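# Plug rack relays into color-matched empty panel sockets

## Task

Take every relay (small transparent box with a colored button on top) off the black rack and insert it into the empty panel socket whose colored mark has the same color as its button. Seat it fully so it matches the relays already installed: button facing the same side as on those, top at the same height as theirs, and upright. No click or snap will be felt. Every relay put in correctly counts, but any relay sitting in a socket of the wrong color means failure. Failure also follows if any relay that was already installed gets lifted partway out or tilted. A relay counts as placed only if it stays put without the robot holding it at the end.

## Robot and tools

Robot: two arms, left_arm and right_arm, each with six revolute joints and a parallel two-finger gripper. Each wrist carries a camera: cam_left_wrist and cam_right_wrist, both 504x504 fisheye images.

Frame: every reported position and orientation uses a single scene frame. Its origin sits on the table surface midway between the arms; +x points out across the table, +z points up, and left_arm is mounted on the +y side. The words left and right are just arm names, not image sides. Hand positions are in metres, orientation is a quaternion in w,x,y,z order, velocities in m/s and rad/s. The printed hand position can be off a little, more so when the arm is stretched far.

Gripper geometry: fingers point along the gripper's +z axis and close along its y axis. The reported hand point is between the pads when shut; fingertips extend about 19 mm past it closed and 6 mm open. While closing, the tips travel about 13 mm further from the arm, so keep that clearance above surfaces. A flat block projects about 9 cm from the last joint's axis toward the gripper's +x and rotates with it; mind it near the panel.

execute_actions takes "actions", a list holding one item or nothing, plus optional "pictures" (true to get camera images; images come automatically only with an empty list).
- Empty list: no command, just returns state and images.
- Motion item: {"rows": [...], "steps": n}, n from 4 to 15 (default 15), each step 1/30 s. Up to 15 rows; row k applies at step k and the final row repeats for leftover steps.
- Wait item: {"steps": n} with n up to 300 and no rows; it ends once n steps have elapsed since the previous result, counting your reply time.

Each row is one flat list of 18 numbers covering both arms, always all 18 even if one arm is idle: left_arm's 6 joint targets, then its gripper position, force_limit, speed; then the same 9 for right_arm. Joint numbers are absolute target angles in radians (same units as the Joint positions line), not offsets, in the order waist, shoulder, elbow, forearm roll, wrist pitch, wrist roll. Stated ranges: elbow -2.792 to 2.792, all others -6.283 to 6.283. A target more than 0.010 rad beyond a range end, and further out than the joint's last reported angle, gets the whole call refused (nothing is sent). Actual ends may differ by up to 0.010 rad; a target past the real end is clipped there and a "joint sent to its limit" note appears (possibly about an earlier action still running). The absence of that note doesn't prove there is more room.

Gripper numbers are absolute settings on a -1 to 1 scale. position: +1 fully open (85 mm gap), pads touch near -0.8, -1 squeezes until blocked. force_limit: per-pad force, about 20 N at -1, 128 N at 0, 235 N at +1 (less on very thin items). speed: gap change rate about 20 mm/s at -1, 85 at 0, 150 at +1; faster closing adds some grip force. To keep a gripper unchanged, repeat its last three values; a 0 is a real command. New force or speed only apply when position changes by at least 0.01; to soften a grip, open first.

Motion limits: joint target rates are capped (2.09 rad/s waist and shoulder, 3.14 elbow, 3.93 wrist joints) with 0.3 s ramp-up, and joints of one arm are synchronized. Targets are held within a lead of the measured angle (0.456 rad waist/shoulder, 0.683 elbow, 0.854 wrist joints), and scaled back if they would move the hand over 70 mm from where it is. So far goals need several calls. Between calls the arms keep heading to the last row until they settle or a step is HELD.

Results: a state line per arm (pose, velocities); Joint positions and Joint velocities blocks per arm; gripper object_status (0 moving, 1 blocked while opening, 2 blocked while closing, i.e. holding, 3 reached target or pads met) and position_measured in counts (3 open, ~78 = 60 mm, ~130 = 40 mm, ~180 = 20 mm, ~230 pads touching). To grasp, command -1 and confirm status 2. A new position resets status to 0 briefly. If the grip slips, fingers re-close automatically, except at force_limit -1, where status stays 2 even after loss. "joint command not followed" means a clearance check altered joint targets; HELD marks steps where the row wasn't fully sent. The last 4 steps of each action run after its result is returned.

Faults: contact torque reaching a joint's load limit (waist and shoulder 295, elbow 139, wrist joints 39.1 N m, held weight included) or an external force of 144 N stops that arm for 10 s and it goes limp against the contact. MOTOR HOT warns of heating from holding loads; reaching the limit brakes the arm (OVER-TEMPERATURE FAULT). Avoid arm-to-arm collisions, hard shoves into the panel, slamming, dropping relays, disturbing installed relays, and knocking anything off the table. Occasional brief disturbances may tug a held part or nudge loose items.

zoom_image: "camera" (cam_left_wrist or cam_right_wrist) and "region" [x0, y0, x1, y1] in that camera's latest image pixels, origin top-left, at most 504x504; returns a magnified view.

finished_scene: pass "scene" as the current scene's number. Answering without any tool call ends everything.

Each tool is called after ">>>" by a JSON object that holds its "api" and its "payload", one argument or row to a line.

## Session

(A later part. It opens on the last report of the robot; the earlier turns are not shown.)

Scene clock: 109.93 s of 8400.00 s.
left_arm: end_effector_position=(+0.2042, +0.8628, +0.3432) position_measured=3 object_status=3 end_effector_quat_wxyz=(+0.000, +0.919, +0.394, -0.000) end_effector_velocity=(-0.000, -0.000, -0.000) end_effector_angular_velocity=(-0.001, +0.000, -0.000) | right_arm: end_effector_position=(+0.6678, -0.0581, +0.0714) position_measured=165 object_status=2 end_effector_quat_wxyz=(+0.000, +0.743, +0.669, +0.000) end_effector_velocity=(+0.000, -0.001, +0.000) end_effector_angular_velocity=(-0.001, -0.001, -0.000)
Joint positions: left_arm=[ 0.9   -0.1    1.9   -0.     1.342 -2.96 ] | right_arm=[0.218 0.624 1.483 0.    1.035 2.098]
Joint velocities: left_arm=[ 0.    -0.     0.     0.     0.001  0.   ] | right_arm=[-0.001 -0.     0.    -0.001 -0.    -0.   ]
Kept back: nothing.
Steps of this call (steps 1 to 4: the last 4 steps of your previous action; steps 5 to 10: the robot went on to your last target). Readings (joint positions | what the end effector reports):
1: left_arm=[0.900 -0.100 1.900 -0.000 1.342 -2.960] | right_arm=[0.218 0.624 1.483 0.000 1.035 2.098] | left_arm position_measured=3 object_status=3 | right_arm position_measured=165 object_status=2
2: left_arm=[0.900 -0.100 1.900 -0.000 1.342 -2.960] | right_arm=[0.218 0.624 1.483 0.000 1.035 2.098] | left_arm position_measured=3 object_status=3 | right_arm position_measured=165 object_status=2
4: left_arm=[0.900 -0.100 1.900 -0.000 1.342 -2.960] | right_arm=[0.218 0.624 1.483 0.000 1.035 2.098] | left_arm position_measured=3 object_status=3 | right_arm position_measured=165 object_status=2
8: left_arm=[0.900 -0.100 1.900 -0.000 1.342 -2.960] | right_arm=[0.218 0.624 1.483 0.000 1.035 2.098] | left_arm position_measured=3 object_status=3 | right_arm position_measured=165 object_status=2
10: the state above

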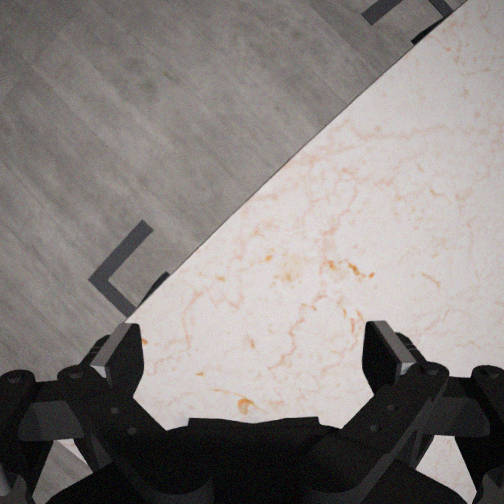

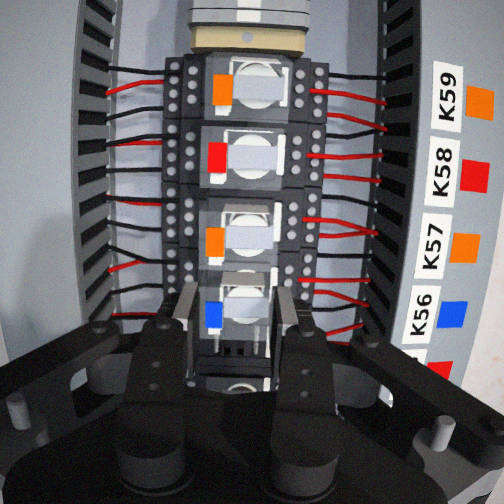

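>>> {"api": "execute_actions", "payload": {
  "actions": [
    {"rows":[[0.9,-0.1,1.9,0,1.3416,-2.96,1,0,0,0.2182,0.624,1.4828,0,1.0348,2.0978,-1,-0.4,-0.3],[0.9,-0.1,1.9,0,1.3416,-2.96,1,0,0,0.2182,0.6243,1.483,0,1.0343,2.0978,-1,-0.4,-0.3]],"steps":8}
  ]
}}

>>> {"api": "execute_actions", "payload": {
  "actions": [
    {"steps":10}
  ],
  "pictures": true
}}

>>> {"api": "zoom_image", "payload": {
  "camera": "cam_right_wrist",
  "region": [130,130,360,360]
}}

Scene clock: 110.20 s of 8400.00 s.
left_arm: end_effector_position=(+0.2042, +0.8628, +0.3432) position_measured=3 object_status=3 end_effector_quat_wxyz=(+0.000, +0.919, +0.394, -0.000) end_effector_velocity=(-0.000, -0.001, -0.000) end_effector_angular_velocity=(-0.002, +0.001, -0.001) | right_arm: end_effector_position=(+0.6678, -0.0581, +0.0709) position_measured=165 object_status=2 end_effector_quat_wxyz=(+0.000, +0.743, +0.669, +0.000) end_effector_velocity=(-0.000, -0.000, -0.001) end_effector_angular_velocity=(-0.000, -0.000, +0.000)
Joint positions: left_arm=[ 0.9   -0.1    1.9   -0.     1.342 -2.96 ] | right_arm=[0.218 0.624 1.483 0.    1.035 2.098]
Joint velocities: left_arm=[-0.     0.     0.     0.     0.002  0.   ] | right_arm=[ 0.     0.001  0.002 -0.    -0.002 -0.   ]
Steps of this call (steps 1 to 4: the robot went on to your last target; steps 5 to 8: the first 4 steps of this action). Readings (joint positions | what the end effector reports):
5: left_arm=[0.900 -0.100 1.900 -0.000 1.342 -2.960] | right_arm=[0.218 0.624 1.483 0.000 1.035 2.098] | left_arm position_measured=3 object_status=3 | right_arm position_measured=165 object_status=2
6: left_arm=[0.900 -0.100 1.900 -0.000 1.342 -2.960] | right_arm=[0.218 0.624 1.483 0.000 1.035 2.098] | left_arm position_measured=3 object_status=3 | right_arm position_measured=165 object_status=2
8: the state above

Scene clock: 110.53 s of 8400.00 s.
left_arm: end_effector_position=(+0.2042, +0.8628, +0.3432) position_measured=3 object_status=3 end_effector_quat_wxyz=(+0.000, +0.919, +0.394, -0.000) end_effector_velocity=(+0.000, +0.001, -0.000) end_effector_angular_velocity=(+0.001, -0.000, +0.001) | right_arm: end_effector_position=(+0.6678, -0.0581, +0.0708) position_measured=165 object_status=2 end_effector_quat_wxyz=(+0.000, +0.743, +0.669, +0.000) end_effector_velocity=(+0.000, -0.001, -0.001) end_effector_angular_velocity=(-0.000, +0.001, -0.001)
Joint positions: left_arm=[ 0.9   -0.1    1.9   -0.     1.342 -2.96 ] | right_arm=[0.218 0.624 1.483 0.    1.034 2.098]
Joint velocities: left_arm=[ 0.     0.001  0.     0.    -0.002 -0.   ] | right_arm=[-0.001  0.001  0.     0.    -0.001  0.   ]
Kept back: nothing.
Steps of this call (steps 1 to 4: the last 4 steps of your previous action; steps 5 to 10: the robot went on to your last target). Readings (joint positions | what the end effector reports):
1: left_arm=[0.900 -0.100 1.900 -0.000 1.342 -2.960] | right_arm=[0.218 0.624 1.483 0.000 1.034 2.098] | left_arm position_measured=3 object_status=3 | right_arm position_measured=165 object_status=2
2: left_arm=[0.900 -0.100 1.900 -0.000 1.342 -2.960] | right_arm=[0.218 0.624 1.483 0.000 1.034 2.098] | left_arm position_measured=3 object_status=3 | right_arm position_measured=165 object_status=2
4: left_arm=[0.900 -0.100 1.900 -0.000 1.342 -2.960] | right_arm=[0.218 0.624 1.483 0.000 1.034 2.098] | left_arm position_measured=3 object_status=3 | right_arm position_measured=165 object_status=2
8: left_arm=[0.900 -0.100 1.900 -0.000 1.342 -2.960] | right_arm=[0.218 0.624 1.483 0.000 1.034 2.098] | left_arm position_measured=3 object_status=3 | right_arm position_measured=165 object_status=2
10: the state above

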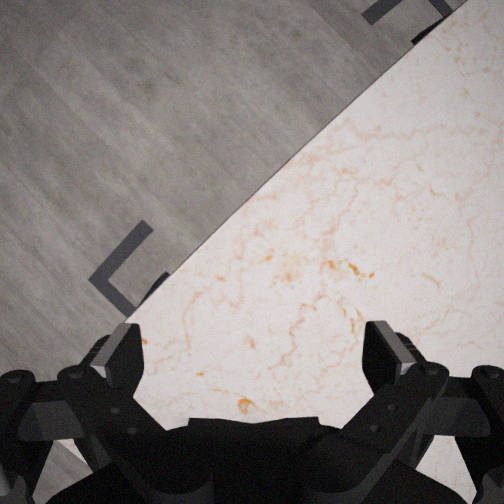

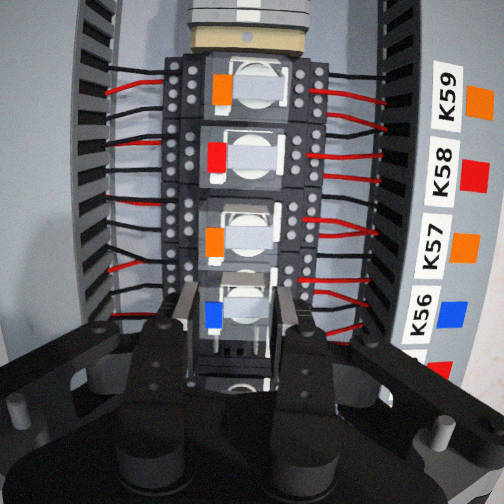

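Region (130, 130, 360, 360) of cam_right_wrist's 504x504 image, scaled by 2.191, with more detail than that image has.

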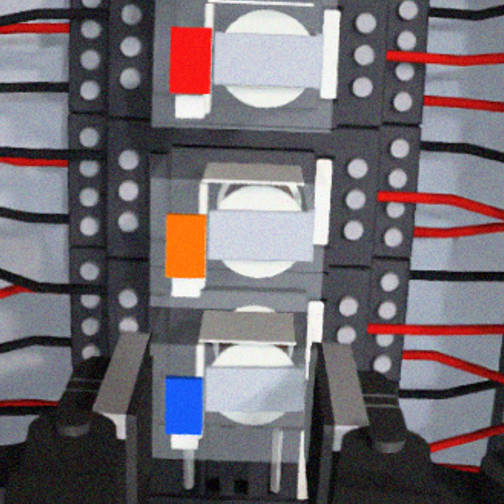

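>>> {"api": "execute_actions", "payload": {
  "actions": [
    {"rows":[[0.9,-0.1,1.9,0,1.3416,-2.96,1,0,0,0.2182,0.6238,1.4826,0,1.0352,2.0978,-0.2,0,0],[0.9,-0.1,1.9,0,1.3416,-2.96,1,0,0,0.2182,0.6238,1.4826,0,1.0352,2.0978,-0.2,0,0],[0.9,-0.1,1.9,0,1.3416,-2.96,1,0,0,0.2182,0.6238,1.4826,0,1.0352,2.0978,-0.2,0,0],[0.9,-0.1,1.9,0,1.3416,-2.96,1,0,0,0.2182,0.6238,1.4826,0,1.0352,2.0978,-0.2,0,0],[0.9,-0.1,1.9,0,1.3416,-2.96,1,0,0,0.2182,0.6238,1.4826,0,1.0352,2.0978,-0.2,0,0],[0.9,-0.1,1.9,0,1.3416,-2.96,1,0,0,0.2182,0.6238,1.4826,0,1.0352,2.0978,-0.2,0,0],[0.9,-0.1,1.9,0,1.3416,-2.96,1,0,0,0.2182,0.6002,1.4624,0,1.079,2.0978,-0.2,0,0]],"steps":15}
  ]
}}

>>> {"api": "execute_actions", "payload": {
  "actions": [
    {"steps":12}
  ],
  "pictures": true
}}

>>> {"api": "zoom_image", "payload": {
  "camera": "cam_right_wrist",
  "region": [130,60,410,340]
}}

Scene clock: 111.20 s of 8400.00 s.
left_arm: end_effector_position=(+0.2042, +0.8628, +0.3432) position_measured=3 object_status=3 end_effector_quat_wxyz=(+0.000, +0.919, +0.394, -0.000) end_effector_velocity=(-0.000, -0.000, +0.000) end_effector_angular_velocity=(+0.000, -0.000, +0.001) | right_arm: end_effector_position=(+0.6685, -0.0576, +0.1017) position_measured=154 object_status=0 end_effector_quat_wxyz=(+0.000, +0.743, +0.669, +0.001) end_effector_velocity=(-0.019, -0.008, -0.005) end_effector_angular_velocity=(-0.020, +0.045, +0.000)
Joint positions: left_arm=[ 0.9   -0.1    1.9   -0.     1.342 -2.96 ] | right_arm=[0.218 0.6   1.461 0.    1.078 2.098]
Joint velocities: left_arm=[ 0.001 -0.001  0.     0.    -0.    -0.001] | right_arm=[ 0.    -0.005  0.019  0.     0.035 -0.   ]
Steps of this call (steps 1 to 9: the robot went on to your last target; steps 10 to 20: the first 11 steps of this action). Readings (joint positions | what the end effector reports):
10: left_arm=[0.900 -0.100 1.900 -0.000 1.342 -2.960] | right_arm=[0.218 0.624 1.483 0.000 1.034 2.098] | left_arm position_measured=3 object_status=3 | right_arm position_measured=165 object_status=0
11: left_arm=[0.900 -0.100 1.900 -0.000 1.342 -2.960] | right_arm=[0.218 0.624 1.483 0.000 1.034 2.098] | left_arm position_measured=3 object_status=3 | right_arm position_measured=165 object_status=0
13: left_arm=[0.900 -0.100 1.900 -0.000 1.342 -2.960] | right_arm=[0.218 0.625 1.484 0.000 1.034 2.098] | left_arm position_measured=3 object_status=3 | right_arm position_measured=158 object_status=0
17: left_arm=[0.900 -0.100 1.900 -0.000 1.342 -2.960] | right_arm=[0.218 0.622 1.480 0.000 1.042 2.098] | left_arm position_measured=3 object_status=3 | right_arm position_measured=154 object_status=0
20: the state above

Scene clock: 111.60 s of 8400.00 s.
left_arm: end_effector_position=(+0.2042, +0.8628, +0.3432) position_measured=3 object_status=3 end_effector_quat_wxyz=(+0.000, +0.919, +0.394, -0.000) end_effector_velocity=(+0.000, -0.000, -0.000) end_effector_angular_velocity=(-0.000, +0.000, -0.001) | right_arm: end_effector_position=(+0.6678, -0.0580, +0.1010) position_measured=154 object_status=3 end_effector_quat_wxyz=(+0.000, +0.743, +0.669, +0.000) end_effector_velocity=(-0.000, +0.000, +0.002) end_effector_angular_velocity=(+0.001, -0.001, -0.000)
Joint positions: left_arm=[ 0.9   -0.1    1.9   -0.     1.342 -2.96 ] | right_arm=[0.218 0.6   1.462 0.    1.079 2.098]
Joint velocities: left_arm=[-0.001  0.    -0.    -0.     0.     0.   ] | right_arm=[ 0.    -0.002 -0.     0.001  0.     0.   ]
Kept back: nothing.
Steps of this call (steps 1 to 4: the last 4 steps of your previous action; steps 5 to 12: the robot went on to your last target). Readings (joint positions | what the end effector reports):
1: left_arm=[0.900 -0.100 1.900 -0.000 1.342 -2.960] | right_arm=[0.218 0.600 1.463 0.000 1.079 2.098] | left_arm position_measured=3 object_status=3 | right_arm position_measured=154 object_status=0
2: left_arm=[0.900 -0.100 1.900 -0.000 1.342 -2.960] | right_arm=[0.218 0.600 1.463 0.000 1.079 2.098] | left_arm position_measured=3 object_status=3 | right_arm position_measured=154 object_status=0
4: left_arm=[0.900 -0.100 1.900 -0.000 1.342 -2.960] | right_arm=[0.218 0.600 1.463 0.000 1.079 2.098] | left_arm position_measured=3 object_status=3 | right_arm position_measured=154 object_status=3
8: left_arm=[0.900 -0.100 1.900 -0.000 1.342 -2.960] | right_arm=[0.218 0.600 1.462 0.000 1.079 2.098] | left_arm position_measured=3 object_status=3 | right_arm position_measured=154 object_status=3
12: the state above

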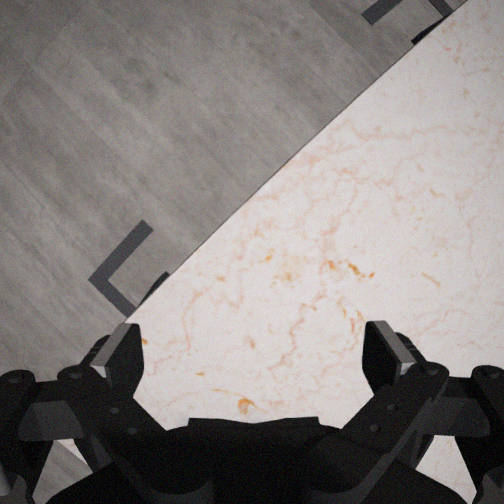

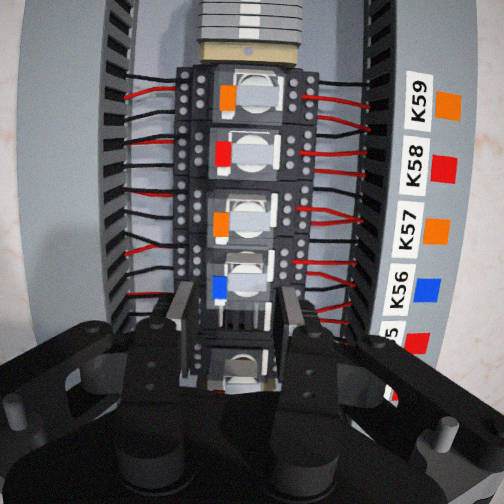

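Region (130, 60, 410, 340) of cam_right_wrist's 504x504 image, scaled by 1.800, with more detail than that image has.

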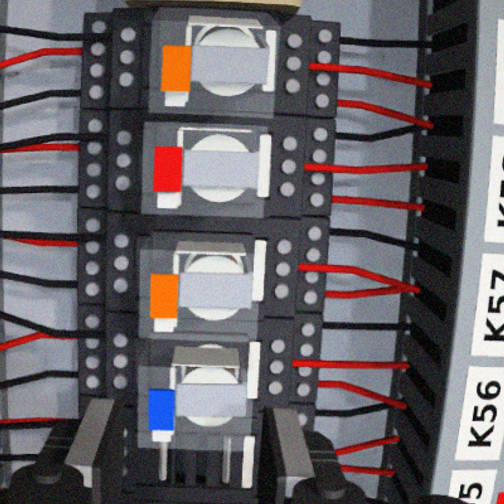

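>>> {"api": "execute_actions", "payload": {
  "actions": [
    {"rows":[[0.9,-0.1,1.9,0,1.3416,-2.96,1,0,0,0.2182,0.5813,1.4446,0,1.1157,2.0978,0.1,0,0.6],[0.9,-0.1,1.9,0,1.3416,-2.96,1,0,0,0.2182,0.5813,1.4446,0,1.1157,2.0978,0.1,0,0.6],[0.9,-0.1,1.9,0,1.3416,-2.96,1,0,0,0.2182,0.5813,1.4446,0,1.1157,2.0978,0.1,0,0.6],[0.9,-0.1,1.9,0,1.3416,-2.96,1,0,0,0.2182,0.5813,1.4446,0,1.1157,2.0978,0.1,0,0.6],[0.9,-0.1,1.9,0,1.3416,-2.96,1,0,0,-0.0867,0.5058,1.5998,0,1.036,-1.4545,0.1,0,0.6]],"steps":15}
  ]
}}

>>> {"api": "execute_actions", "payload": {
  "actions": [
    {"steps":40}
  ],
  "pictures": true
}}

Scene clock: 112.47 s of 8400.00 s.
left_arm: end_effector_position=(+0.2042, +0.8628, +0.3432) position_measured=3 object_status=3 end_effector_quat_wxyz=(+0.000, +0.919, +0.394, -0.000) end_effector_velocity=(+0.000, +0.000, +0.000) end_effector_angular_velocity=(+0.001, -0.001, +0.001) | right_arm: end_effector_position=(+0.6799, -0.1247, +0.1203) position_measured=117 object_status=0 end_effector_quat_wxyz=(-0.000, +0.690, +0.724, -0.000) end_effector_velocity=(+0.070, -0.457, -0.021) end_effector_angular_velocity=(+0.000, -0.001, +1.273)
Joint positions: left_arm=[ 0.9   -0.1    1.9   -0.     1.342 -2.96 ] | right_arm=[0.139 0.562 1.488 0.    1.092 1.864]
Joint velocities: left_arm=[-0.    -0.    -0.    -0.    -0.001 -0.001] | right_arm=[-0.549 -0.138  0.273 -0.    -0.137 -1.822]
Steps of this call (steps 1 to 15: the robot went on to your last target; steps 16 to 26: the first 11 steps of this action). Readings (joint positions | what the end effector reports):
16: left_arm=[0.900 -0.100 1.900 -0.000 1.342 -2.960] | right_arm=[0.218 0.600 1.462 -0.000 1.079 2.098] | left_arm position_measured=3 object_status=3 | right_arm position_measured=154 object_status=0
17: left_arm=[0.900 -0.100 1.900 -0.000 1.342 -2.960] | right_arm=[0.218 0.597 1.459 -0.000 1.086 2.098] | left_arm position_measured=3 object_status=3 | right_arm position_measured=153 object_status=0
19: left_arm=[0.900 -0.100 1.900 -0.000 1.342 -2.960] | right_arm=[0.218 0.582 1.444 0.000 1.114 2.098] | left_arm position_measured=3 object_status=3 | right_arm position_measured=140 object_status=0
23: left_arm=[0.900 -0.100 1.900 -0.000 1.342 -2.960] | right_arm=[0.196 0.576 1.459 0.000 1.106 2.035] | left_arm position_measured=3 object_status=3 | right_arm position_measured=119 object_status=0
26: the state above

Scene clock: 113.80 s of 8400.00 s.
left_arm: end_effector_position=(+0.2042, +0.8628, +0.3432) position_measured=3 object_status=3 end_effector_quat_wxyz=(+0.000, +0.919, +0.394, -0.000) end_effector_velocity=(+0.000, +0.000, -0.000) end_effector_angular_velocity=(+0.001, -0.000, +0.000) | right_arm: end_effector_position=(+0.6849, -0.3092, +0.1108) position_measured=117 object_status=3 end_effector_quat_wxyz=(-0.000, -0.707, +0.707, -0.000) end_effector_velocity=(-0.000, +0.000, -0.000) end_effector_angular_velocity=(-0.000, +0.000, +0.001)
Joint positions: left_arm=[ 0.9   -0.1    1.9   -0.     1.342 -2.96 ] | right_arm=[-0.087  0.506  1.6   -0.     1.036 -1.454]
Joint velocities: left_arm=[-0.001  0.     0.     0.    -0.002 -0.001] | right_arm=[ 0.     0.     0.    -0.    -0.    -0.001]
Kept back: nothing.
Steps of this call (steps 1 to 4: the last 4 steps of your previous action; steps 5 to 40: the robot went on to your last target). Readings (joint positions | what the end effector reports):
1: left_arm=[0.900 -0.100 1.900 -0.000 1.342 -2.960] | right_arm=[0.120 0.558 1.497 0.000 1.087 1.801] | left_arm position_measured=3 object_status=3 | right_arm position_measured=117 object_status=0
2: left_arm=[0.900 -0.100 1.900 -0.000 1.342 -2.960] | right_arm=[0.102 0.553 1.506 0.000 1.083 1.733] | left_arm position_measured=3 object_status=3 | right_arm position_measured=117 object_status=0
4: left_arm=[0.900 -0.100 1.900 -0.000 1.342 -2.960] | right_arm=[0.068 0.544 1.523 0.000 1.074 1.586] | left_arm position_measured=3 object_status=3 | right_arm position_measured=117 object_status=0
8: left_arm=[0.900 -0.100 1.900 -0.000 1.342 -2.960] | right_arm=[0.005 0.529 1.554 0.000 1.059 1.226] | left_arm position_measured=3 object_status=3 | right_arm position_measured=117 object_status=3
40: the state above

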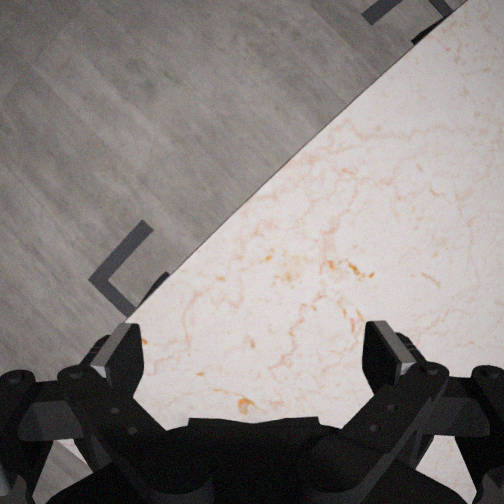

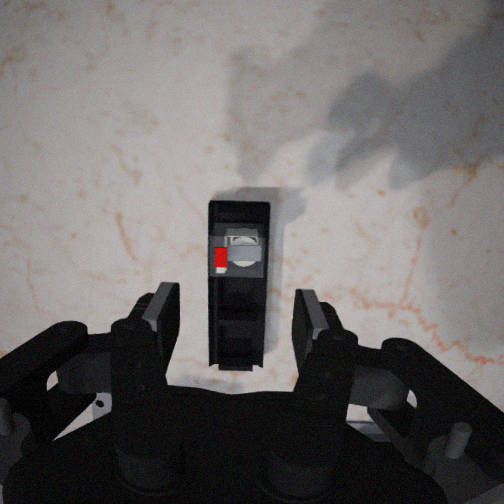

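>>> {"api": "execute_actions", "payload": {
  "actions": [
    {"rows":[[0.9,-0.1,1.9,0,1.3416,-2.96,1,0,0,-0.0867,0.549,1.632,0,0.9606,-1.4545,0.1,0,0.6],[0.9,-0.1,1.9,0,1.3416,-2.96,1,0,0,-0.0867,0.549,1.632,0,0.9606,-1.4545,0.1,0,0.6],[0.9,-0.1,1.9,0,1.3416,-2.96,1,0,0,-0.0867,0.549,1.632,0,0.9606,-1.4545,0.1,0,0.6],[0.9,-0.1,1.9,0,1.3416,-2.96,1,0,0,-0.0867,0.549,1.632,0,0.9606,-1.4545,0.1,0,0.6],[0.9,-0.1,1.9,0,1.3416,-2.96,1,0,0,-0.0867,0.549,1.632,0,0.9606,-1.4545,0.1,0,0.6],[0.9,-0.1,1.9,0,1.3416,-2.96,1,0,0,-0.0867,0.549,1.632,0,0.9606,-1.4545,0.1,0,0.6],[0.9,-0.1,1.9,0,1.3416,-2.96,1,0,0,-0.0867,0.549,1.632,0,0.9606,-1.4545,0.1,0,0.6],[0.9,-0.1,1.9,0,1.3416,-2.96,1,0,0,-0.0867,0.5589,1.6392,0,0.9435,-1.4545,0.1,0,0.6]],"steps":15}
  ]
}}

>>> {"api": "execute_actions", "payload": {
  "actions": [
    {"steps":10}
  ],
  "pictures": true
}}

>>> {"api": "zoom_image", "payload": {
  "camera": "cam_right_wrist",
  "region": [150,220,340,410]
}}

Scene clock: 114.43 s of 8400.00 s.
left_arm: end_effector_position=(+0.2042, +0.8628, +0.3432) position_measured=3 object_status=3 end_effector_quat_wxyz=(+0.000, +0.919, +0.394, -0.000) end_effector_velocity=(+0.001, -0.001, -0.000) end_effector_angular_velocity=(-0.001, +0.000, -0.002) | right_arm: end_effector_position=(+0.6845, -0.3093, +0.0505) position_measured=117 object_status=3 end_effector_quat_wxyz=(-0.000, -0.707, +0.707, +0.000) end_effector_velocity=(+0.006, +0.001, -0.003) end_effector_angular_velocity=(+0.002, -0.016, +0.000)
Joint positions: left_arm=[ 0.9   -0.1    1.9   -0.     1.342 -2.96 ] | right_arm=[-0.087  0.559  1.64   0.     0.944 -1.455]
Joint velocities: left_arm=[-0.002  0.    -0.    -0.     0.001  0.   ] | right_arm=[ 0.     0.004 -0.001  0.    -0.019 -0.   ]
Steps of this call (steps 1 to 8: the robot went on to your last target; steps 9 to 19: the first 11 steps of this action). Readings (joint positions | what the end effector reports):
9: left_arm=[0.900 -0.100 1.900 -0.000 1.342 -2.960] | right_arm=[-0.087 0.506 1.600 -0.000 1.036 -1.454] | left_arm position_measured=3 object_status=3 | right_arm position_measured=117 object_status=3
10: left_arm=[0.900 -0.100 1.900 -0.000 1.342 -2.960] | right_arm=[-0.087 0.509 1.602 -0.000 1.029 -1.454] | left_arm position_measured=3 object_status=3 | right_arm position_measured=117 object_status=3
12: left_arm=[0.900 -0.100 1.900 -0.000 1.342 -2.960] | right_arm=[-0.087 0.535 1.622 -0.000 0.984 -1.454] | left_arm position_measured=3 object_status=3 | right_arm position_measured=117 object_status=3
16: left_arm=[0.900 -0.100 1.900 -0.000 1.342 -2.960] | right_arm=[-0.087 0.549 1.632 -0.000 0.960 -1.454] | left_arm position_measured=3 object_status=3 | right_arm position_measured=117 object_status=3
19: the state above

Scene clock: 114.77 s of 8400.00 s.
left_arm: end_effector_position=(+0.2042, +0.8628, +0.3432) position_measured=3 object_status=3 end_effector_quat_wxyz=(+0.000, +0.919, +0.394, -0.000) end_effector_velocity=(+0.000, +0.000, +0.000) end_effector_angular_velocity=(+0.001, -0.000, +0.002) | right_arm: end_effector_position=(+0.6849, -0.3093, +0.0508) position_measured=117 object_status=3 end_effector_quat_wxyz=(-0.000, -0.707, +0.707, +0.000) end_effector_velocity=(+0.000, -0.000, -0.001) end_effector_angular_velocity=(-0.000, +0.001, +0.000)
Joint positions: left_arm=[ 0.9   -0.1    1.9   -0.     1.342 -2.96 ] | right_arm=[-0.087  0.559  1.639  0.     0.944 -1.454]
Joint velocities: left_arm=[ 0.     0.    -0.     0.    -0.001 -0.001] | right_arm=[-0.     0.001 -0.    -0.    -0.    -0.   ]
Kept back: nothing.
Steps of this call (steps 1 to 4: the last 4 steps of your previous action; steps 5 to 10: the robot went on to your last target). Readings (joint positions | what the end effector reports):
1: left_arm=[0.900 -0.100 1.900 -0.000 1.342 -2.960] | right_arm=[-0.087 0.559 1.639 0.000 0.944 -1.454] | left_arm position_measured=3 object_status=3 | right_arm position_measured=117 object_status=3
2: left_arm=[0.900 -0.100 1.900 -0.000 1.342 -2.960] | right_arm=[-0.087 0.559 1.639 0.000 0.944 -1.455] | left_arm position_measured=3 object_status=3 | right_arm position_measured=117 object_status=3
4: left_arm=[0.900 -0.100 1.900 -0.000 1.342 -2.960] | right_arm=[-0.087 0.559 1.639 0.000 0.944 -1.454] | left_arm position_measured=3 object_status=3 | right_arm position_measured=117 object_status=3
8: left_arm=[0.900 -0.100 1.900 -0.000 1.342 -2.960] | right_arm=[-0.087 0.559 1.639 0.000 0.944 -1.455] | left_arm position_measured=3 object_status=3 | right_arm position_measured=117 object_status=3
10: the state above

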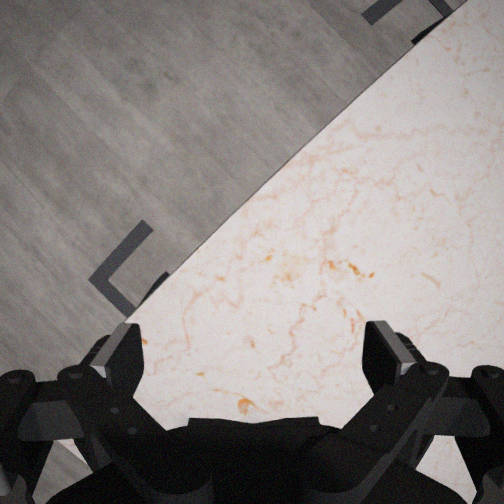

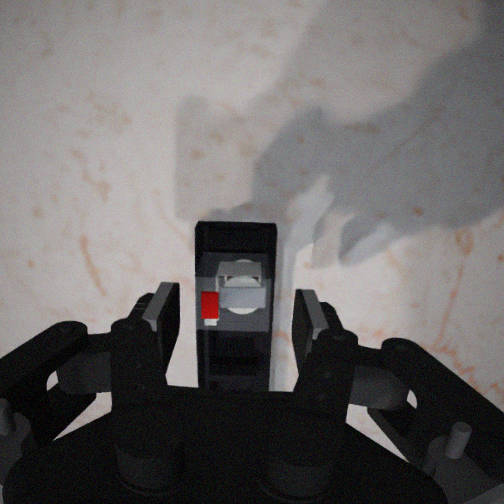

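Region (150, 220, 340, 410) of cam_right_wrist's 504x504 image, scaled by 2.653, with more detail than that image has.

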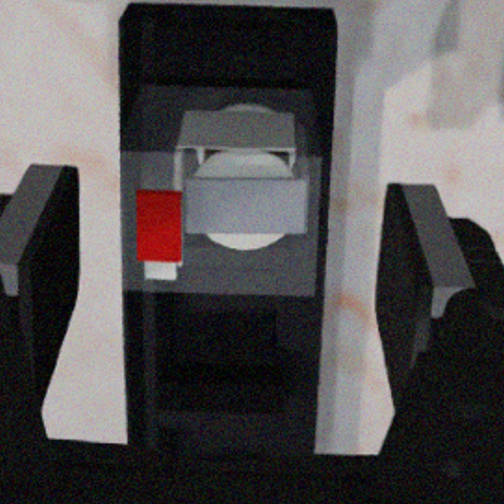

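>>> {"api": "execute_actions", "payload": {
  "actions": [
    {"rows":[[0.9,-0.1,1.9,0,1.3416,-2.96,1,0,0,-0.0919,0.5604,1.6365,0,0.9447,-1.4597,0.1,0,0.6]],"steps":8}
  ]
}}

>>> {"api": "execute_actions", "payload": {
  "actions": [
    {"steps":10}
  ],
  "pictures": true
}}

>>> {"api": "zoom_image", "payload": {
  "camera": "cam_right_wrist",
  "region": [150,220,340,410]
}}

Scene clock: 115.10 s of 8400.00 s.
left_arm: end_effector_position=(+0.2042, +0.8628, +0.3432) position_measured=3 object_status=3 end_effector_quat_wxyz=(+0.000, +0.919, +0.394, -0.000) end_effector_velocity=(-0.001, +0.000, -0.000) end_effector_angular_velocity=(-0.000, +0.000, +0.003) | right_arm: end_effector_position=(+0.6870, -0.3130, +0.0513) position_measured=117 object_status=3 end_effector_quat_wxyz=(+0.000, -0.707, +0.707, -0.000) end_effector_velocity=(-0.003, -0.000, -0.001) end_effector_angular_velocity=(-0.001, +0.009, +0.003)
Joint positions: left_arm=[ 0.9   -0.1    1.9   -0.     1.342 -2.96 ] | right_arm=[-0.092  0.56   1.636 -0.     0.944 -1.46 ]
Joint velocities: left_arm=[ 0.002  0.     0.     0.    -0.    -0.001] | right_arm=[ 0.     0.001 -0.     0.     0.008 -0.003]
Steps of this call (steps 1 to 6: the robot went on to your last target; steps 7 to 10: the first 4 steps of this action). Readings (joint positions | what the end effector reports):
7: left_arm=[0.900 -0.100 1.900 -0.000 1.342 -2.960] | right_arm=[-0.087 0.559 1.639 0.000 0.944 -1.455] | left_arm position_measured=3 object_status=3 | right_arm position_measured=117 object_status=3
8: left_arm=[0.900 -0.100 1.900 -0.000 1.342 -2.960] | right_arm=[-0.089 0.559 1.638 -0.000 0.944 -1.457] | left_arm position_measured=3 object_status=3 | right_arm position_measured=117 object_status=3
10: the state above

Scene clock: 115.43 s of 8400.00 s.
left_arm: end_effector_position=(+0.2042, +0.8628, +0.3432) position_measured=3 object_status=3 end_effector_quat_wxyz=(+0.000, +0.919, +0.394, -0.000) end_effector_velocity=(-0.000, -0.001, -0.000) end_effector_angular_velocity=(-0.002, +0.001, +0.000) | right_arm: end_effector_position=(+0.6868, -0.3131, +0.0510) position_measured=117 object_status=3 end_effector_quat_wxyz=(+0.000, -0.707, +0.707, -0.000) end_effector_velocity=(-0.000, -0.000, -0.001) end_effector_angular_velocity=(+0.000, +0.001, -0.000)
Joint positions: left_arm=[ 0.9   -0.1    1.9   -0.     1.342 -2.96 ] | right_arm=[-0.092  0.56   1.636 -0.     0.945 -1.46 ]
Joint velocities: left_arm=[-0.    -0.     0.001  0.     0.001 -0.   ] | right_arm=[-0.     0.001  0.001  0.     0.    -0.   ]
Kept back: nothing.
Steps of this call (steps 1 to 4: the last 4 steps of your previous action; steps 5 to 10: the robot went on to your last target). Readings (joint positions | what the end effector reports):
1: left_arm=[0.900 -0.100 1.900 -0.000 1.342 -2.960] | right_arm=[-0.092 0.560 1.636 -0.000 0.944 -1.460] | left_arm position_measured=3 object_status=3 | right_arm position_measured=117 object_status=3
2: left_arm=[0.900 -0.100 1.900 -0.000 1.342 -2.960] | right_arm=[-0.092 0.560 1.636 -0.000 0.944 -1.460] | left_arm position_measured=3 object_status=3 | right_arm position_measured=117 object_status=3
4: left_arm=[0.900 -0.100 1.900 -0.000 1.342 -2.960] | right_arm=[-0.092 0.560 1.636 -0.000 0.944 -1.460] | left_arm position_measured=3 object_status=3 | right_arm position_measured=117 object_status=3
8: left_arm=[0.900 -0.100 1.900 -0.000 1.342 -2.960] | right_arm=[-0.092 0.560 1.636 -0.000 0.945 -1.460] | left_arm position_measured=3 object_status=3 | right_arm position_measured=117 object_status=3
10: the state above

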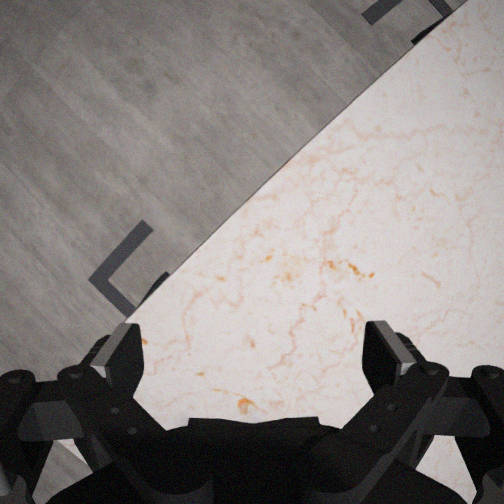

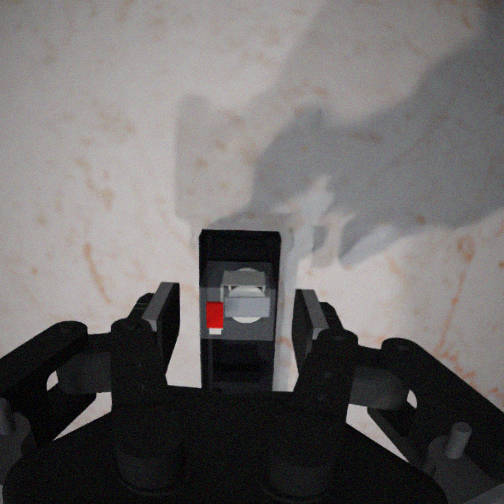

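Region (150, 220, 340, 410) of cam_right_wrist's 504x504 image, scaled by 2.653, with more detail than that image has.

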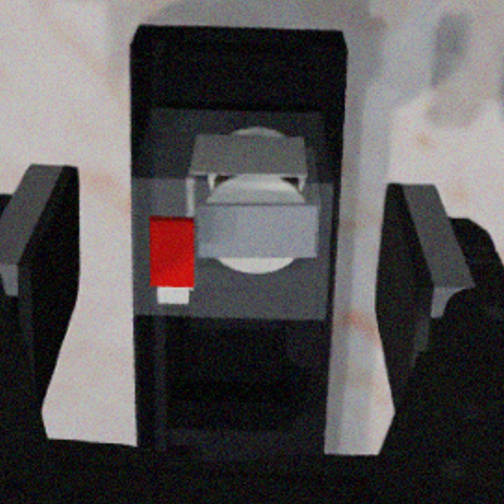

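>>> {"api": "execute_actions", "payload": {
  "actions": [
    {"rows":[[0.9,-0.1,1.9,0,1.3416,-2.96,1,0,0,-0.0919,0.5604,1.6365,0,0.9447,-1.4597,-1,-0.4,-0.3]],"steps":15}
  ]
}}

>>> {"api": "execute_actions", "payload": {
  "actions": [
    {"steps":16}
  ],
  "pictures": true
}}

>>> {"api": "zoom_image", "payload": {
  "camera": "cam_right_wrist",
  "region": [150,220,340,410]
}}

Scene clock: 116.07 s of 8400.00 s.
left_arm: end_effector_position=(+0.2042, +0.8628, +0.3432) position_measured=3 object_status=3 end_effector_quat_wxyz=(+0.000, +0.919, +0.394, -0.000) end_effector_velocity=(-0.000, +0.000, -0.000) end_effector_angular_velocity=(+0.000, -0.000, +0.000) | right_arm: end_effector_position=(+0.6867, -0.3131, +0.0509) position_measured=163 object_status=0 end_effector_quat_wxyz=(-0.000, -0.707, +0.707, +0.000) end_effector_velocity=(+0.000, -0.000, +0.000) end_effector_angular_velocity=(+0.000, +0.000, -0.001)
Joint positions: left_arm=[ 0.9   -0.1    1.9   -0.     1.342 -2.96 ] | right_arm=[-0.092  0.56   1.636 -0.     0.945 -1.46 ]
Joint velocities: left_arm=[ 0.001 -0.     0.001  0.    -0.001  0.   ] | right_arm=[-0.001 -0.    -0.001  0.     0.001  0.   ]
Steps of this call (steps 1 to 8: the robot went on to your last target; steps 9 to 19: the first 11 steps of this action). Readings (joint positions | what the end effector reports):
9: left_arm=[0.900 -0.100 1.900 -0.000 1.342 -2.960] | right_arm=[-0.092 0.560 1.636 -0.000 0.945 -1.460] | left_arm position_measured=3 object_status=3 | right_arm position_measured=117 object_status=0
10: left_arm=[0.900 -0.100 1.900 -0.000 1.342 -2.960] | right_arm=[-0.092 0.560 1.636 -0.000 0.945 -1.460] | left_arm position_measured=3 object_status=3 | right_arm position_measured=117 object_status=0
12: left_arm=[0.900 -0.100 1.900 -0.000 1.342 -2.960] | right_arm=[-0.092 0.560 1.636 -0.000 0.945 -1.460] | left_arm position_measured=3 object_status=3 | right_arm position_measured=124 object_status=0
16: left_arm=[0.900 -0.100 1.900 -0.000 1.342 -2.960] | right_arm=[-0.092 0.560 1.636 -0.000 0.945 -1.460] | left_arm position_measured=3 object_status=3 | right_arm position_measured=146 object_status=0
19: the state above

Scene clock: 116.60 s of 8400.00 s.
left_arm: end_effector_position=(+0.2042, +0.8628, +0.3432) position_measured=3 object_status=3 end_effector_quat_wxyz=(+0.000, +0.919, +0.394, -0.000) end_effector_velocity=(-0.000, +0.000, -0.000) end_effector_angular_velocity=(+0.000, -0.000, +0.001) | right_arm: end_effector_position=(+0.6867, -0.3131, +0.0509) position_measured=165 object_status=2 end_effector_quat_wxyz=(-0.000, -0.707, +0.707, +0.000) end_effector_velocity=(+0.000, -0.000, -0.000) end_effector_angular_velocity=(+0.000, +0.000, -0.001)
Joint positions: left_arm=[ 0.9   -0.1    1.9   -0.     1.342 -2.96 ] | right_arm=[-0.092  0.56   1.636 -0.     0.945 -1.46 ]
Joint velocities: left_arm=[ 0.001 -0.     0.    -0.    -0.     0.   ] | right_arm=[-0.  0. -0.  0.  0. -0.]
Kept back: nothing.
Steps of this call (steps 1 to 4: the last 4 steps of your previous action; steps 5 to 15: the robot went on to your last target; step 16: nothing new was sent). Readings (joint positions | what the end effector reports):
1: left_arm=[0.900 -0.100 1.900 -0.000 1.342 -2.960] | right_arm=[-0.092 0.560 1.636 -0.000 0.945 -1.460] | left_arm position_measured=3 object_status=3 | right_arm position_measured=165 object_status=0
2: left_arm=[0.900 -0.100 1.900 -0.000 1.342 -2.960] | right_arm=[-0.092 0.560 1.636 -0.000 0.945 -1.460] | left_arm position_measured=3 object_status=3 | right_arm position_measured=165 object_status=0
4: left_arm=[0.900 -0.100 1.900 -0.000 1.342 -2.960] | right_arm=[-0.092 0.560 1.636 -0.000 0.945 -1.460] | left_arm position_measured=3 object_status=3 | right_arm position_measured=165 object_status=0
8: left_arm=[0.900 -0.100 1.900 -0.000 1.342 -2.960] | right_arm=[-0.092 0.560 1.636 -0.000 0.945 -1.460] | left_arm position_measured=3 object_status=3 | right_arm position_measured=165 object_status=2
16: the state above
All arms were judged still, so your last target was given up. Only a new action makes them travel on or press farther. Fingers that are still opening or closing keep moving.

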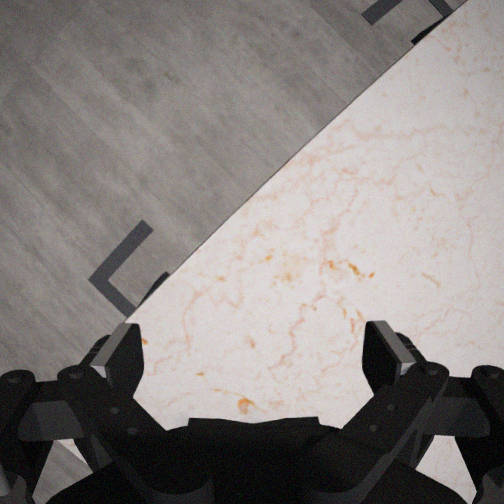

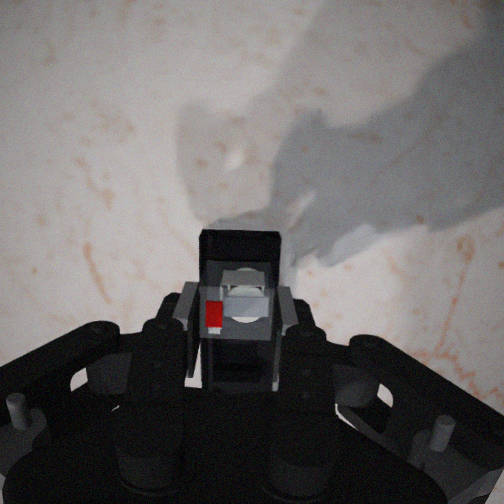

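Region (150, 220, 340, 410) of cam_right_wrist's 504x504 image, scaled by 2.653, with more detail than that image has.

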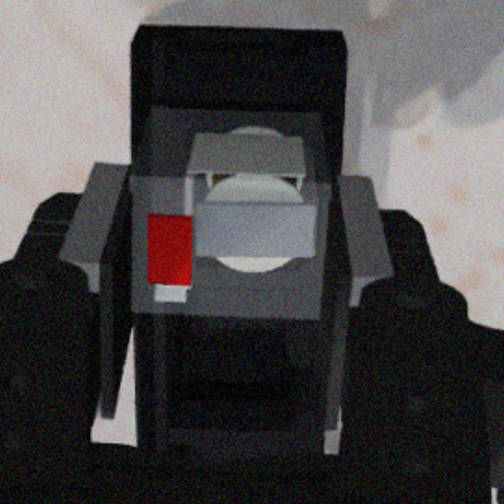

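>>> {"api": "execute_actions", "payload": {
  "actions": [
    {"rows":[[0.9,-0.1,1.9,0,1.3416,-2.96,1,0,0,-0.0919,0.553,1.631,0,0.9576,-1.4597,-1,-0.4,-0.3],[0.9,-0.1,1.9,0,1.3416,-2.96,1,0,0,-0.0919,0.545,1.625,0,0.9716,-1.4597,-1,-0.4,-0.3],[0.9,-0.1,1.9,0,1.3416,-2.96,1,0,0,-0.0919,0.535,1.6175,0,0.9891,-1.4597,-1,-0.4,-0.3],[0.9,-0.1,1.9,0,1.3416,-2.96,1,0,0,-0.0919,0.525,1.61,0,1.0066,-1.4597,-1,-0.4,-0.3],[0.9,-0.1,1.9,0,1.3416,-2.96,1,0,0,-0.0919,0.515,1.6025,0,1.0241,-1.4597,-1,-0.4,-0.3],[0.9,-0.1,1.9,0,1.3416,-2.96,1,0,0,-0.0919,0.505,1.595,0,1.0416,-1.4597,-1,-0.4,-0.3],[0.9,-0.1,1.9,0,1.3416,-2.96,1,0,0,-0.0919,0.494,1.587,0,1.0606,-1.4597,-1,-0.4,-0.3],[0.9,-0.1,1.9,0,1.3416,-2.96,1,0,0,-0.0919,0.494,1.587,0,1.0606,-1.4597,-1,-0.4,-0.3],[0.9,-0.1,1.9,0,1.3416,-2.96,1,0,0,-0.0919,0.494,1.587,0,1.0606,-1.4597,-1,-0.4,-0.3],[0.9,-0.1,1.9,0,1.3416,-2.96,1,0,0,0.1871,0.5594,1.4811,0,1.1011,2.0667,-1,-0.4,-0.3]],"steps":15}
  ]
}}

>>> {"api": "execute_actions", "payload": {
  "actions": [
    {"steps":40}
  ]
}}

>>> {"api": "execute_actions", "payload": {
  "actions": [
    {"rows":[[0.9,-0.1,1.9,0,1.3416,-2.96,1,0,0,0.1871,0.575,1.4957,0,1.0709,2.0667,-1,-0.4,-0.3],[0.9,-0.1,1.9,0,1.3416,-2.96,1,0,0,0.1871,0.575,1.4957,0,1.0709,2.0667,-1,-0.4,-0.3],[0.9,-0.1,1.9,0,1.3416,-2.96,1,0,0,0.1871,0.575,1.4957,0,1.0709,2.0667,-1,-0.4,-0.3],[0.9,-0.1,1.9,0,1.3416,-2.96,1,0,0,0.1871,0.584,1.5041,0,1.0535,2.0667,-1,-0.4,-0.3],[0.9,-0.1,1.9,0,1.3416,-2.96,1,0,0,0.1871,0.584,1.5041,0,1.0535,2.0667,-1,-0.4,-0.3],[0.9,-0.1,1.9,0,1.3416,-2.96,1,0,0,0.1871,0.584,1.5041,0,1.0535,2.0667,-1,-0.4,-0.3],[0.9,-0.1,1.9,0,1.3416,-2.96,1,0,0,0.1871,0.589,1.5088,0,1.0438,2.0667,-1,-0.4,-0.3],[0.9,-0.1,1.9,0,1.3416,-2.96,1,0,0,0.1871,0.589,1.5088,0,1.0438,2.0667,-1,-0.4,-0.3],[0.9,-0.1,1.9,0,1.3416,-2.96,1,0,0,0.1871,0.5915,1.5111,0,1.039,2.0667,-1,-0.4,-0.3],[0.9,-0.1,1.9,0,1.3416,-2.96,1,0,0,0.1871,0.5929,1.5124,0,1.0363,2.0667,-1,-0.4,-0.3]],"steps":14}
  ]
}}

>>> {"api": "execute_actions", "payload": {
  "actions": [
    {"steps":10}
  ],
  "pictures": true
}}

>>> {"api": "zoom_image", "payload": {
  "camera": "cam_right_wrist",
  "region": [130,130,360,360]
}}

Scene clock: 117.37 s of 8400.00 s.
left_arm: end_effector_position=(+0.2042, +0.8628, +0.3432) position_measured=3 object_status=3 end_effector_quat_wxyz=(+0.000, +0.919, +0.394, -0.000) end_effector_velocity=(+0.000, +0.001, +0.000) end_effector_angular_velocity=(+0.001, -0.001, +0.001) | right_arm: end_effector_position=(+0.6860, -0.3115, +0.1259) position_measured=165 object_status=2 end_effector_quat_wxyz=(-0.000, -0.706, +0.708, +0.000) end_effector_velocity=(-0.004, +0.095, -0.027) end_effector_angular_velocity=(-0.005, +0.044, -0.276)
Joint positions: left_arm=[ 0.9   -0.1    1.9   -0.     1.342 -2.96 ] | right_arm=[-0.09   0.495  1.586  0.     1.061 -1.453]
Joint velocities: left_arm=[ 0.001  0.    -0.001  0.    -0.001 -0.   ] | right_arm=[ 0.121  0.056 -0.035 -0.     0.023  0.398]
Steps of this call (steps 1 to 12: nothing new was sent; steps 13 to 23: the first 11 steps of this action). Readings (joint positions | what the end effector reports):
13: left_arm=[0.900 -0.100 1.900 -0.000 1.342 -2.960] | right_arm=[-0.092 0.560 1.636 -0.000 0.945 -1.460] | left_arm position_measured=3 object_status=3 | right_arm position_measured=165 object_status=2
14: left_arm=[0.900 -0.100 1.900 -0.000 1.342 -2.960] | right_arm=[-0.092 0.558 1.635 -0.000 0.951 -1.460] | left_arm position_measured=3 object_status=3 | right_arm position_measured=165 object_status=2
16: left_arm=[0.900 -0.100 1.900 -0.000 1.342 -2.960] | right_arm=[-0.092 0.543 1.623 -0.000 0.976 -1.460] | left_arm position_measured=3 object_status=3 | right_arm position_measured=165 object_status=2
20: left_arm=[0.900 -0.100 1.900 -0.000 1.342 -2.960] | right_arm=[-0.092 0.504 1.594 -0.000 1.044 -1.460] | left_arm position_measured=3 object_status=3 | right_arm position_measured=165 object_status=2
23: the state above

Scene clock: 118.70 s of 8400.00 s.
left_arm: end_effector_position=(+0.2042, +0.8628, +0.3432) position_measured=3 object_status=3 end_effector_quat_wxyz=(+0.000, +0.919, +0.394, -0.000) end_effector_velocity=(+0.001, +0.000, +0.001) end_effector_angular_velocity=(+0.001, -0.001, -0.000) | right_arm: end_effector_position=(+0.6649, -0.0876, +0.1258) position_measured=165 object_status=2 end_effector_quat_wxyz=(-0.000, +0.743, +0.669, -0.000) end_effector_velocity=(+0.000, -0.000, +0.001) end_effector_angular_velocity=(+0.001, -0.002, -0.004)
Joint positions: left_arm=[ 0.9   -0.1    1.9   -0.     1.342 -2.96 ] | right_arm=[ 0.187  0.559  1.481 -0.     1.101  2.066]
Joint velocities: left_arm=[-0.001  0.    -0.001  0.    -0.    -0.   ] | right_arm=[-0.    -0.002 -0.    -0.     0.     0.004]
Kept back: nothing.
Steps of this call (steps 1 to 4: the last 4 steps of your previous action; steps 5 to 40: the robot went on to your last target). Readings (joint positions | what the end effector reports):
1: left_arm=[0.900 -0.100 1.900 -0.000 1.342 -2.960] | right_arm=[-0.083 0.497 1.584 0.000 1.062 -1.432] | left_arm position_measured=3 object_status=3 | right_arm position_measured=165 object_status=2
2: left_arm=[0.900 -0.100 1.900 -0.000 1.342 -2.960] | right_arm=[-0.072 0.501 1.579 0.000 1.063 -1.397] | left_arm position_measured=3 object_status=3 | right_arm position_measured=165 object_status=2
4: left_arm=[0.900 -0.100 1.900 -0.000 1.342 -2.960] | right_arm=[-0.036 0.509 1.566 0.000 1.068 -1.284] | left_arm position_measured=3 object_status=3 | right_arm position_measured=165 object_status=2
8: left_arm=[0.900 -0.100 1.900 -0.000 1.342 -2.960] | right_arm=[0.037 0.526 1.538 0.000 1.079 -0.996] | left_arm position_measured=3 object_status=3 | right_arm position_measured=165 object_status=2
40: the state above

Scene clock: 119.03 s of 8400.00 s.
left_arm: end_effector_position=(+0.2042, +0.8628, +0.3432) position_measured=3 object_status=3 end_effector_quat_wxyz=(+0.000, +0.919, +0.394, -0.000) end_effector_velocity=(+0.000, +0.000, +0.000) end_effector_angular_velocity=(+0.001, -0.000, +0.002) | right_arm: end_effector_position=(+0.6649, -0.0876, +0.0856) position_measured=165 object_status=2 end_effector_quat_wxyz=(-0.000, +0.743, +0.669, -0.000) end_effector_velocity=(+0.013, +0.005, -0.052) end_effector_angular_velocity=(+0.016, -0.038, -0.001)
Joint positions: left_arm=[ 0.9   -0.1    1.9   -0.     1.342 -2.96 ] | right_arm=[ 0.187  0.591  1.51  -0.     1.041  2.067]
Joint velocities: left_arm=[-0.     0.    -0.     0.    -0.001 -0.002] | right_arm=[-0.     0.044  0.032  0.    -0.118  0.   ]
Steps of this call (steps 1 to 10: the first 10 steps of this action). Readings (joint positions | what the end effector reports):
1: left_arm=[0.900 -0.100 1.900 -0.000 1.342 -2.960] | right_arm=[0.187 0.560 1.481 -0.000 1.101 2.066] | left_arm position_measured=3 object_status=3 | right_arm position_measured=165 object_status=2
2: left_arm=[0.900 -0.100 1.900 -0.000 1.342 -2.960] | right_arm=[0.187 0.563 1.484 -0.000 1.095 2.067] | left_arm position_measured=3 object_status=3 | right_arm position_measured=165 object_status=2
4: left_arm=[0.900 -0.100 1.900 -0.000 1.342 -2.960] | right_arm=[0.187 0.575 1.496 -0.000 1.072 2.067] | left_arm position_measured=3 object_status=3 | right_arm position_measured=165 object_status=2
8: left_arm=[0.900 -0.100 1.900 -0.000 1.342 -2.960] | right_arm=[0.187 0.586 1.506 -0.000 1.048 2.067] | left_arm position_measured=3 object_status=3 | right_arm position_measured=165 object_status=2
10: the state above

Scene clock: 119.37 s of 8400.00 s.
left_arm: end_effector_position=(+0.2042, +0.8628, +0.3432) position_measured=3 object_status=3 end_effector_quat_wxyz=(+0.000, +0.919, +0.394, -0.000) end_effector_velocity=(-0.001, +0.000, -0.000) end_effector_angular_velocity=(-0.001, +0.001, +0.002) | right_arm: end_effector_position=(+0.6648, -0.0876, +0.0826) position_measured=165 object_status=2 end_effector_quat_wxyz=(-0.000, +0.743, +0.669, -0.000) end_effector_velocity=(+0.000, -0.001, -0.001) end_effector_angular_velocity=(-0.000, +0.001, -0.001)
Joint positions: left_arm=[ 0.9   -0.1    1.9   -0.     1.342 -2.96 ] | right_arm=[ 0.187  0.593  1.512 -0.     1.036  2.067]
Joint velocities: left_arm=[ 0.002  0.     0.    -0.     0.001 -0.001] | right_arm=[-0.001  0.001 -0.     0.     0.     0.   ]
Kept back: nothing.
Steps of this call (steps 1 to 4: the last 4 steps of your previous action; steps 5 to 10: the robot went on to your last target). Readings (joint positions | what the end effector reports):
1: left_arm=[0.900 -0.100 1.900 -0.000 1.342 -2.960] | right_arm=[0.187 0.592 1.512 -0.000 1.038 2.067] | left_arm position_measured=3 object_status=3 | right_arm position_measured=165 object_status=2
2: left_arm=[0.900 -0.100 1.900 -0.000 1.342 -2.960] | right_arm=[0.187 0.593 1.512 -0.000 1.037 2.067] | left_arm position_measured=3 object_status=3 | right_arm position_measured=165 object_status=2
4: left_arm=[0.900 -0.100 1.900 -0.000 1.342 -2.960] | right_arm=[0.187 0.593 1.512 -0.000 1.036 2.067] | left_arm position_measured=3 object_status=3 | right_arm position_measured=165 object_status=2
8: left_arm=[0.900 -0.100 1.900 -0.000 1.342 -2.960] | right_arm=[0.187 0.593 1.512 -0.000 1.036 2.067] | left_arm position_measured=3 object_status=3 | right_arm position_measured=165 object_status=2
10: the state above

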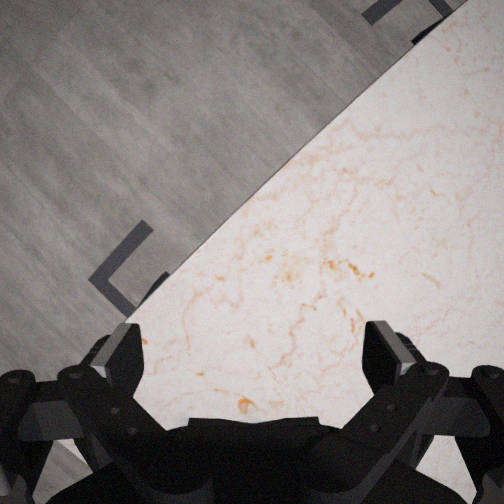

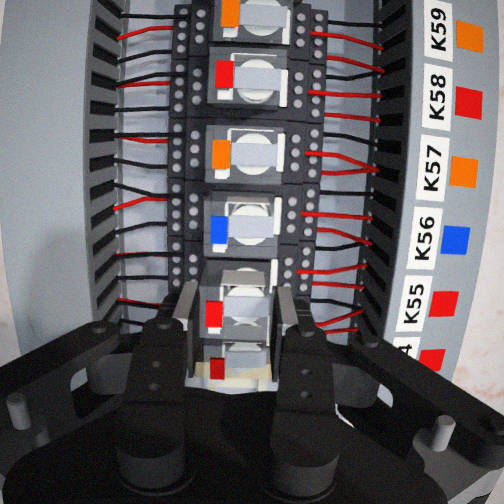

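Region (130, 130, 360, 360) of cam_right_wrist's 504x504 image, scaled by 2.191, with more detail than that image has.

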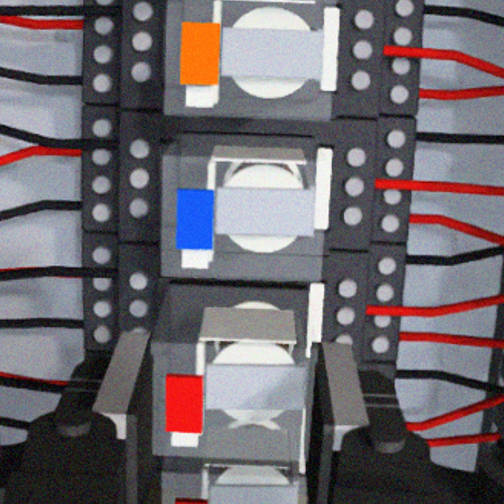

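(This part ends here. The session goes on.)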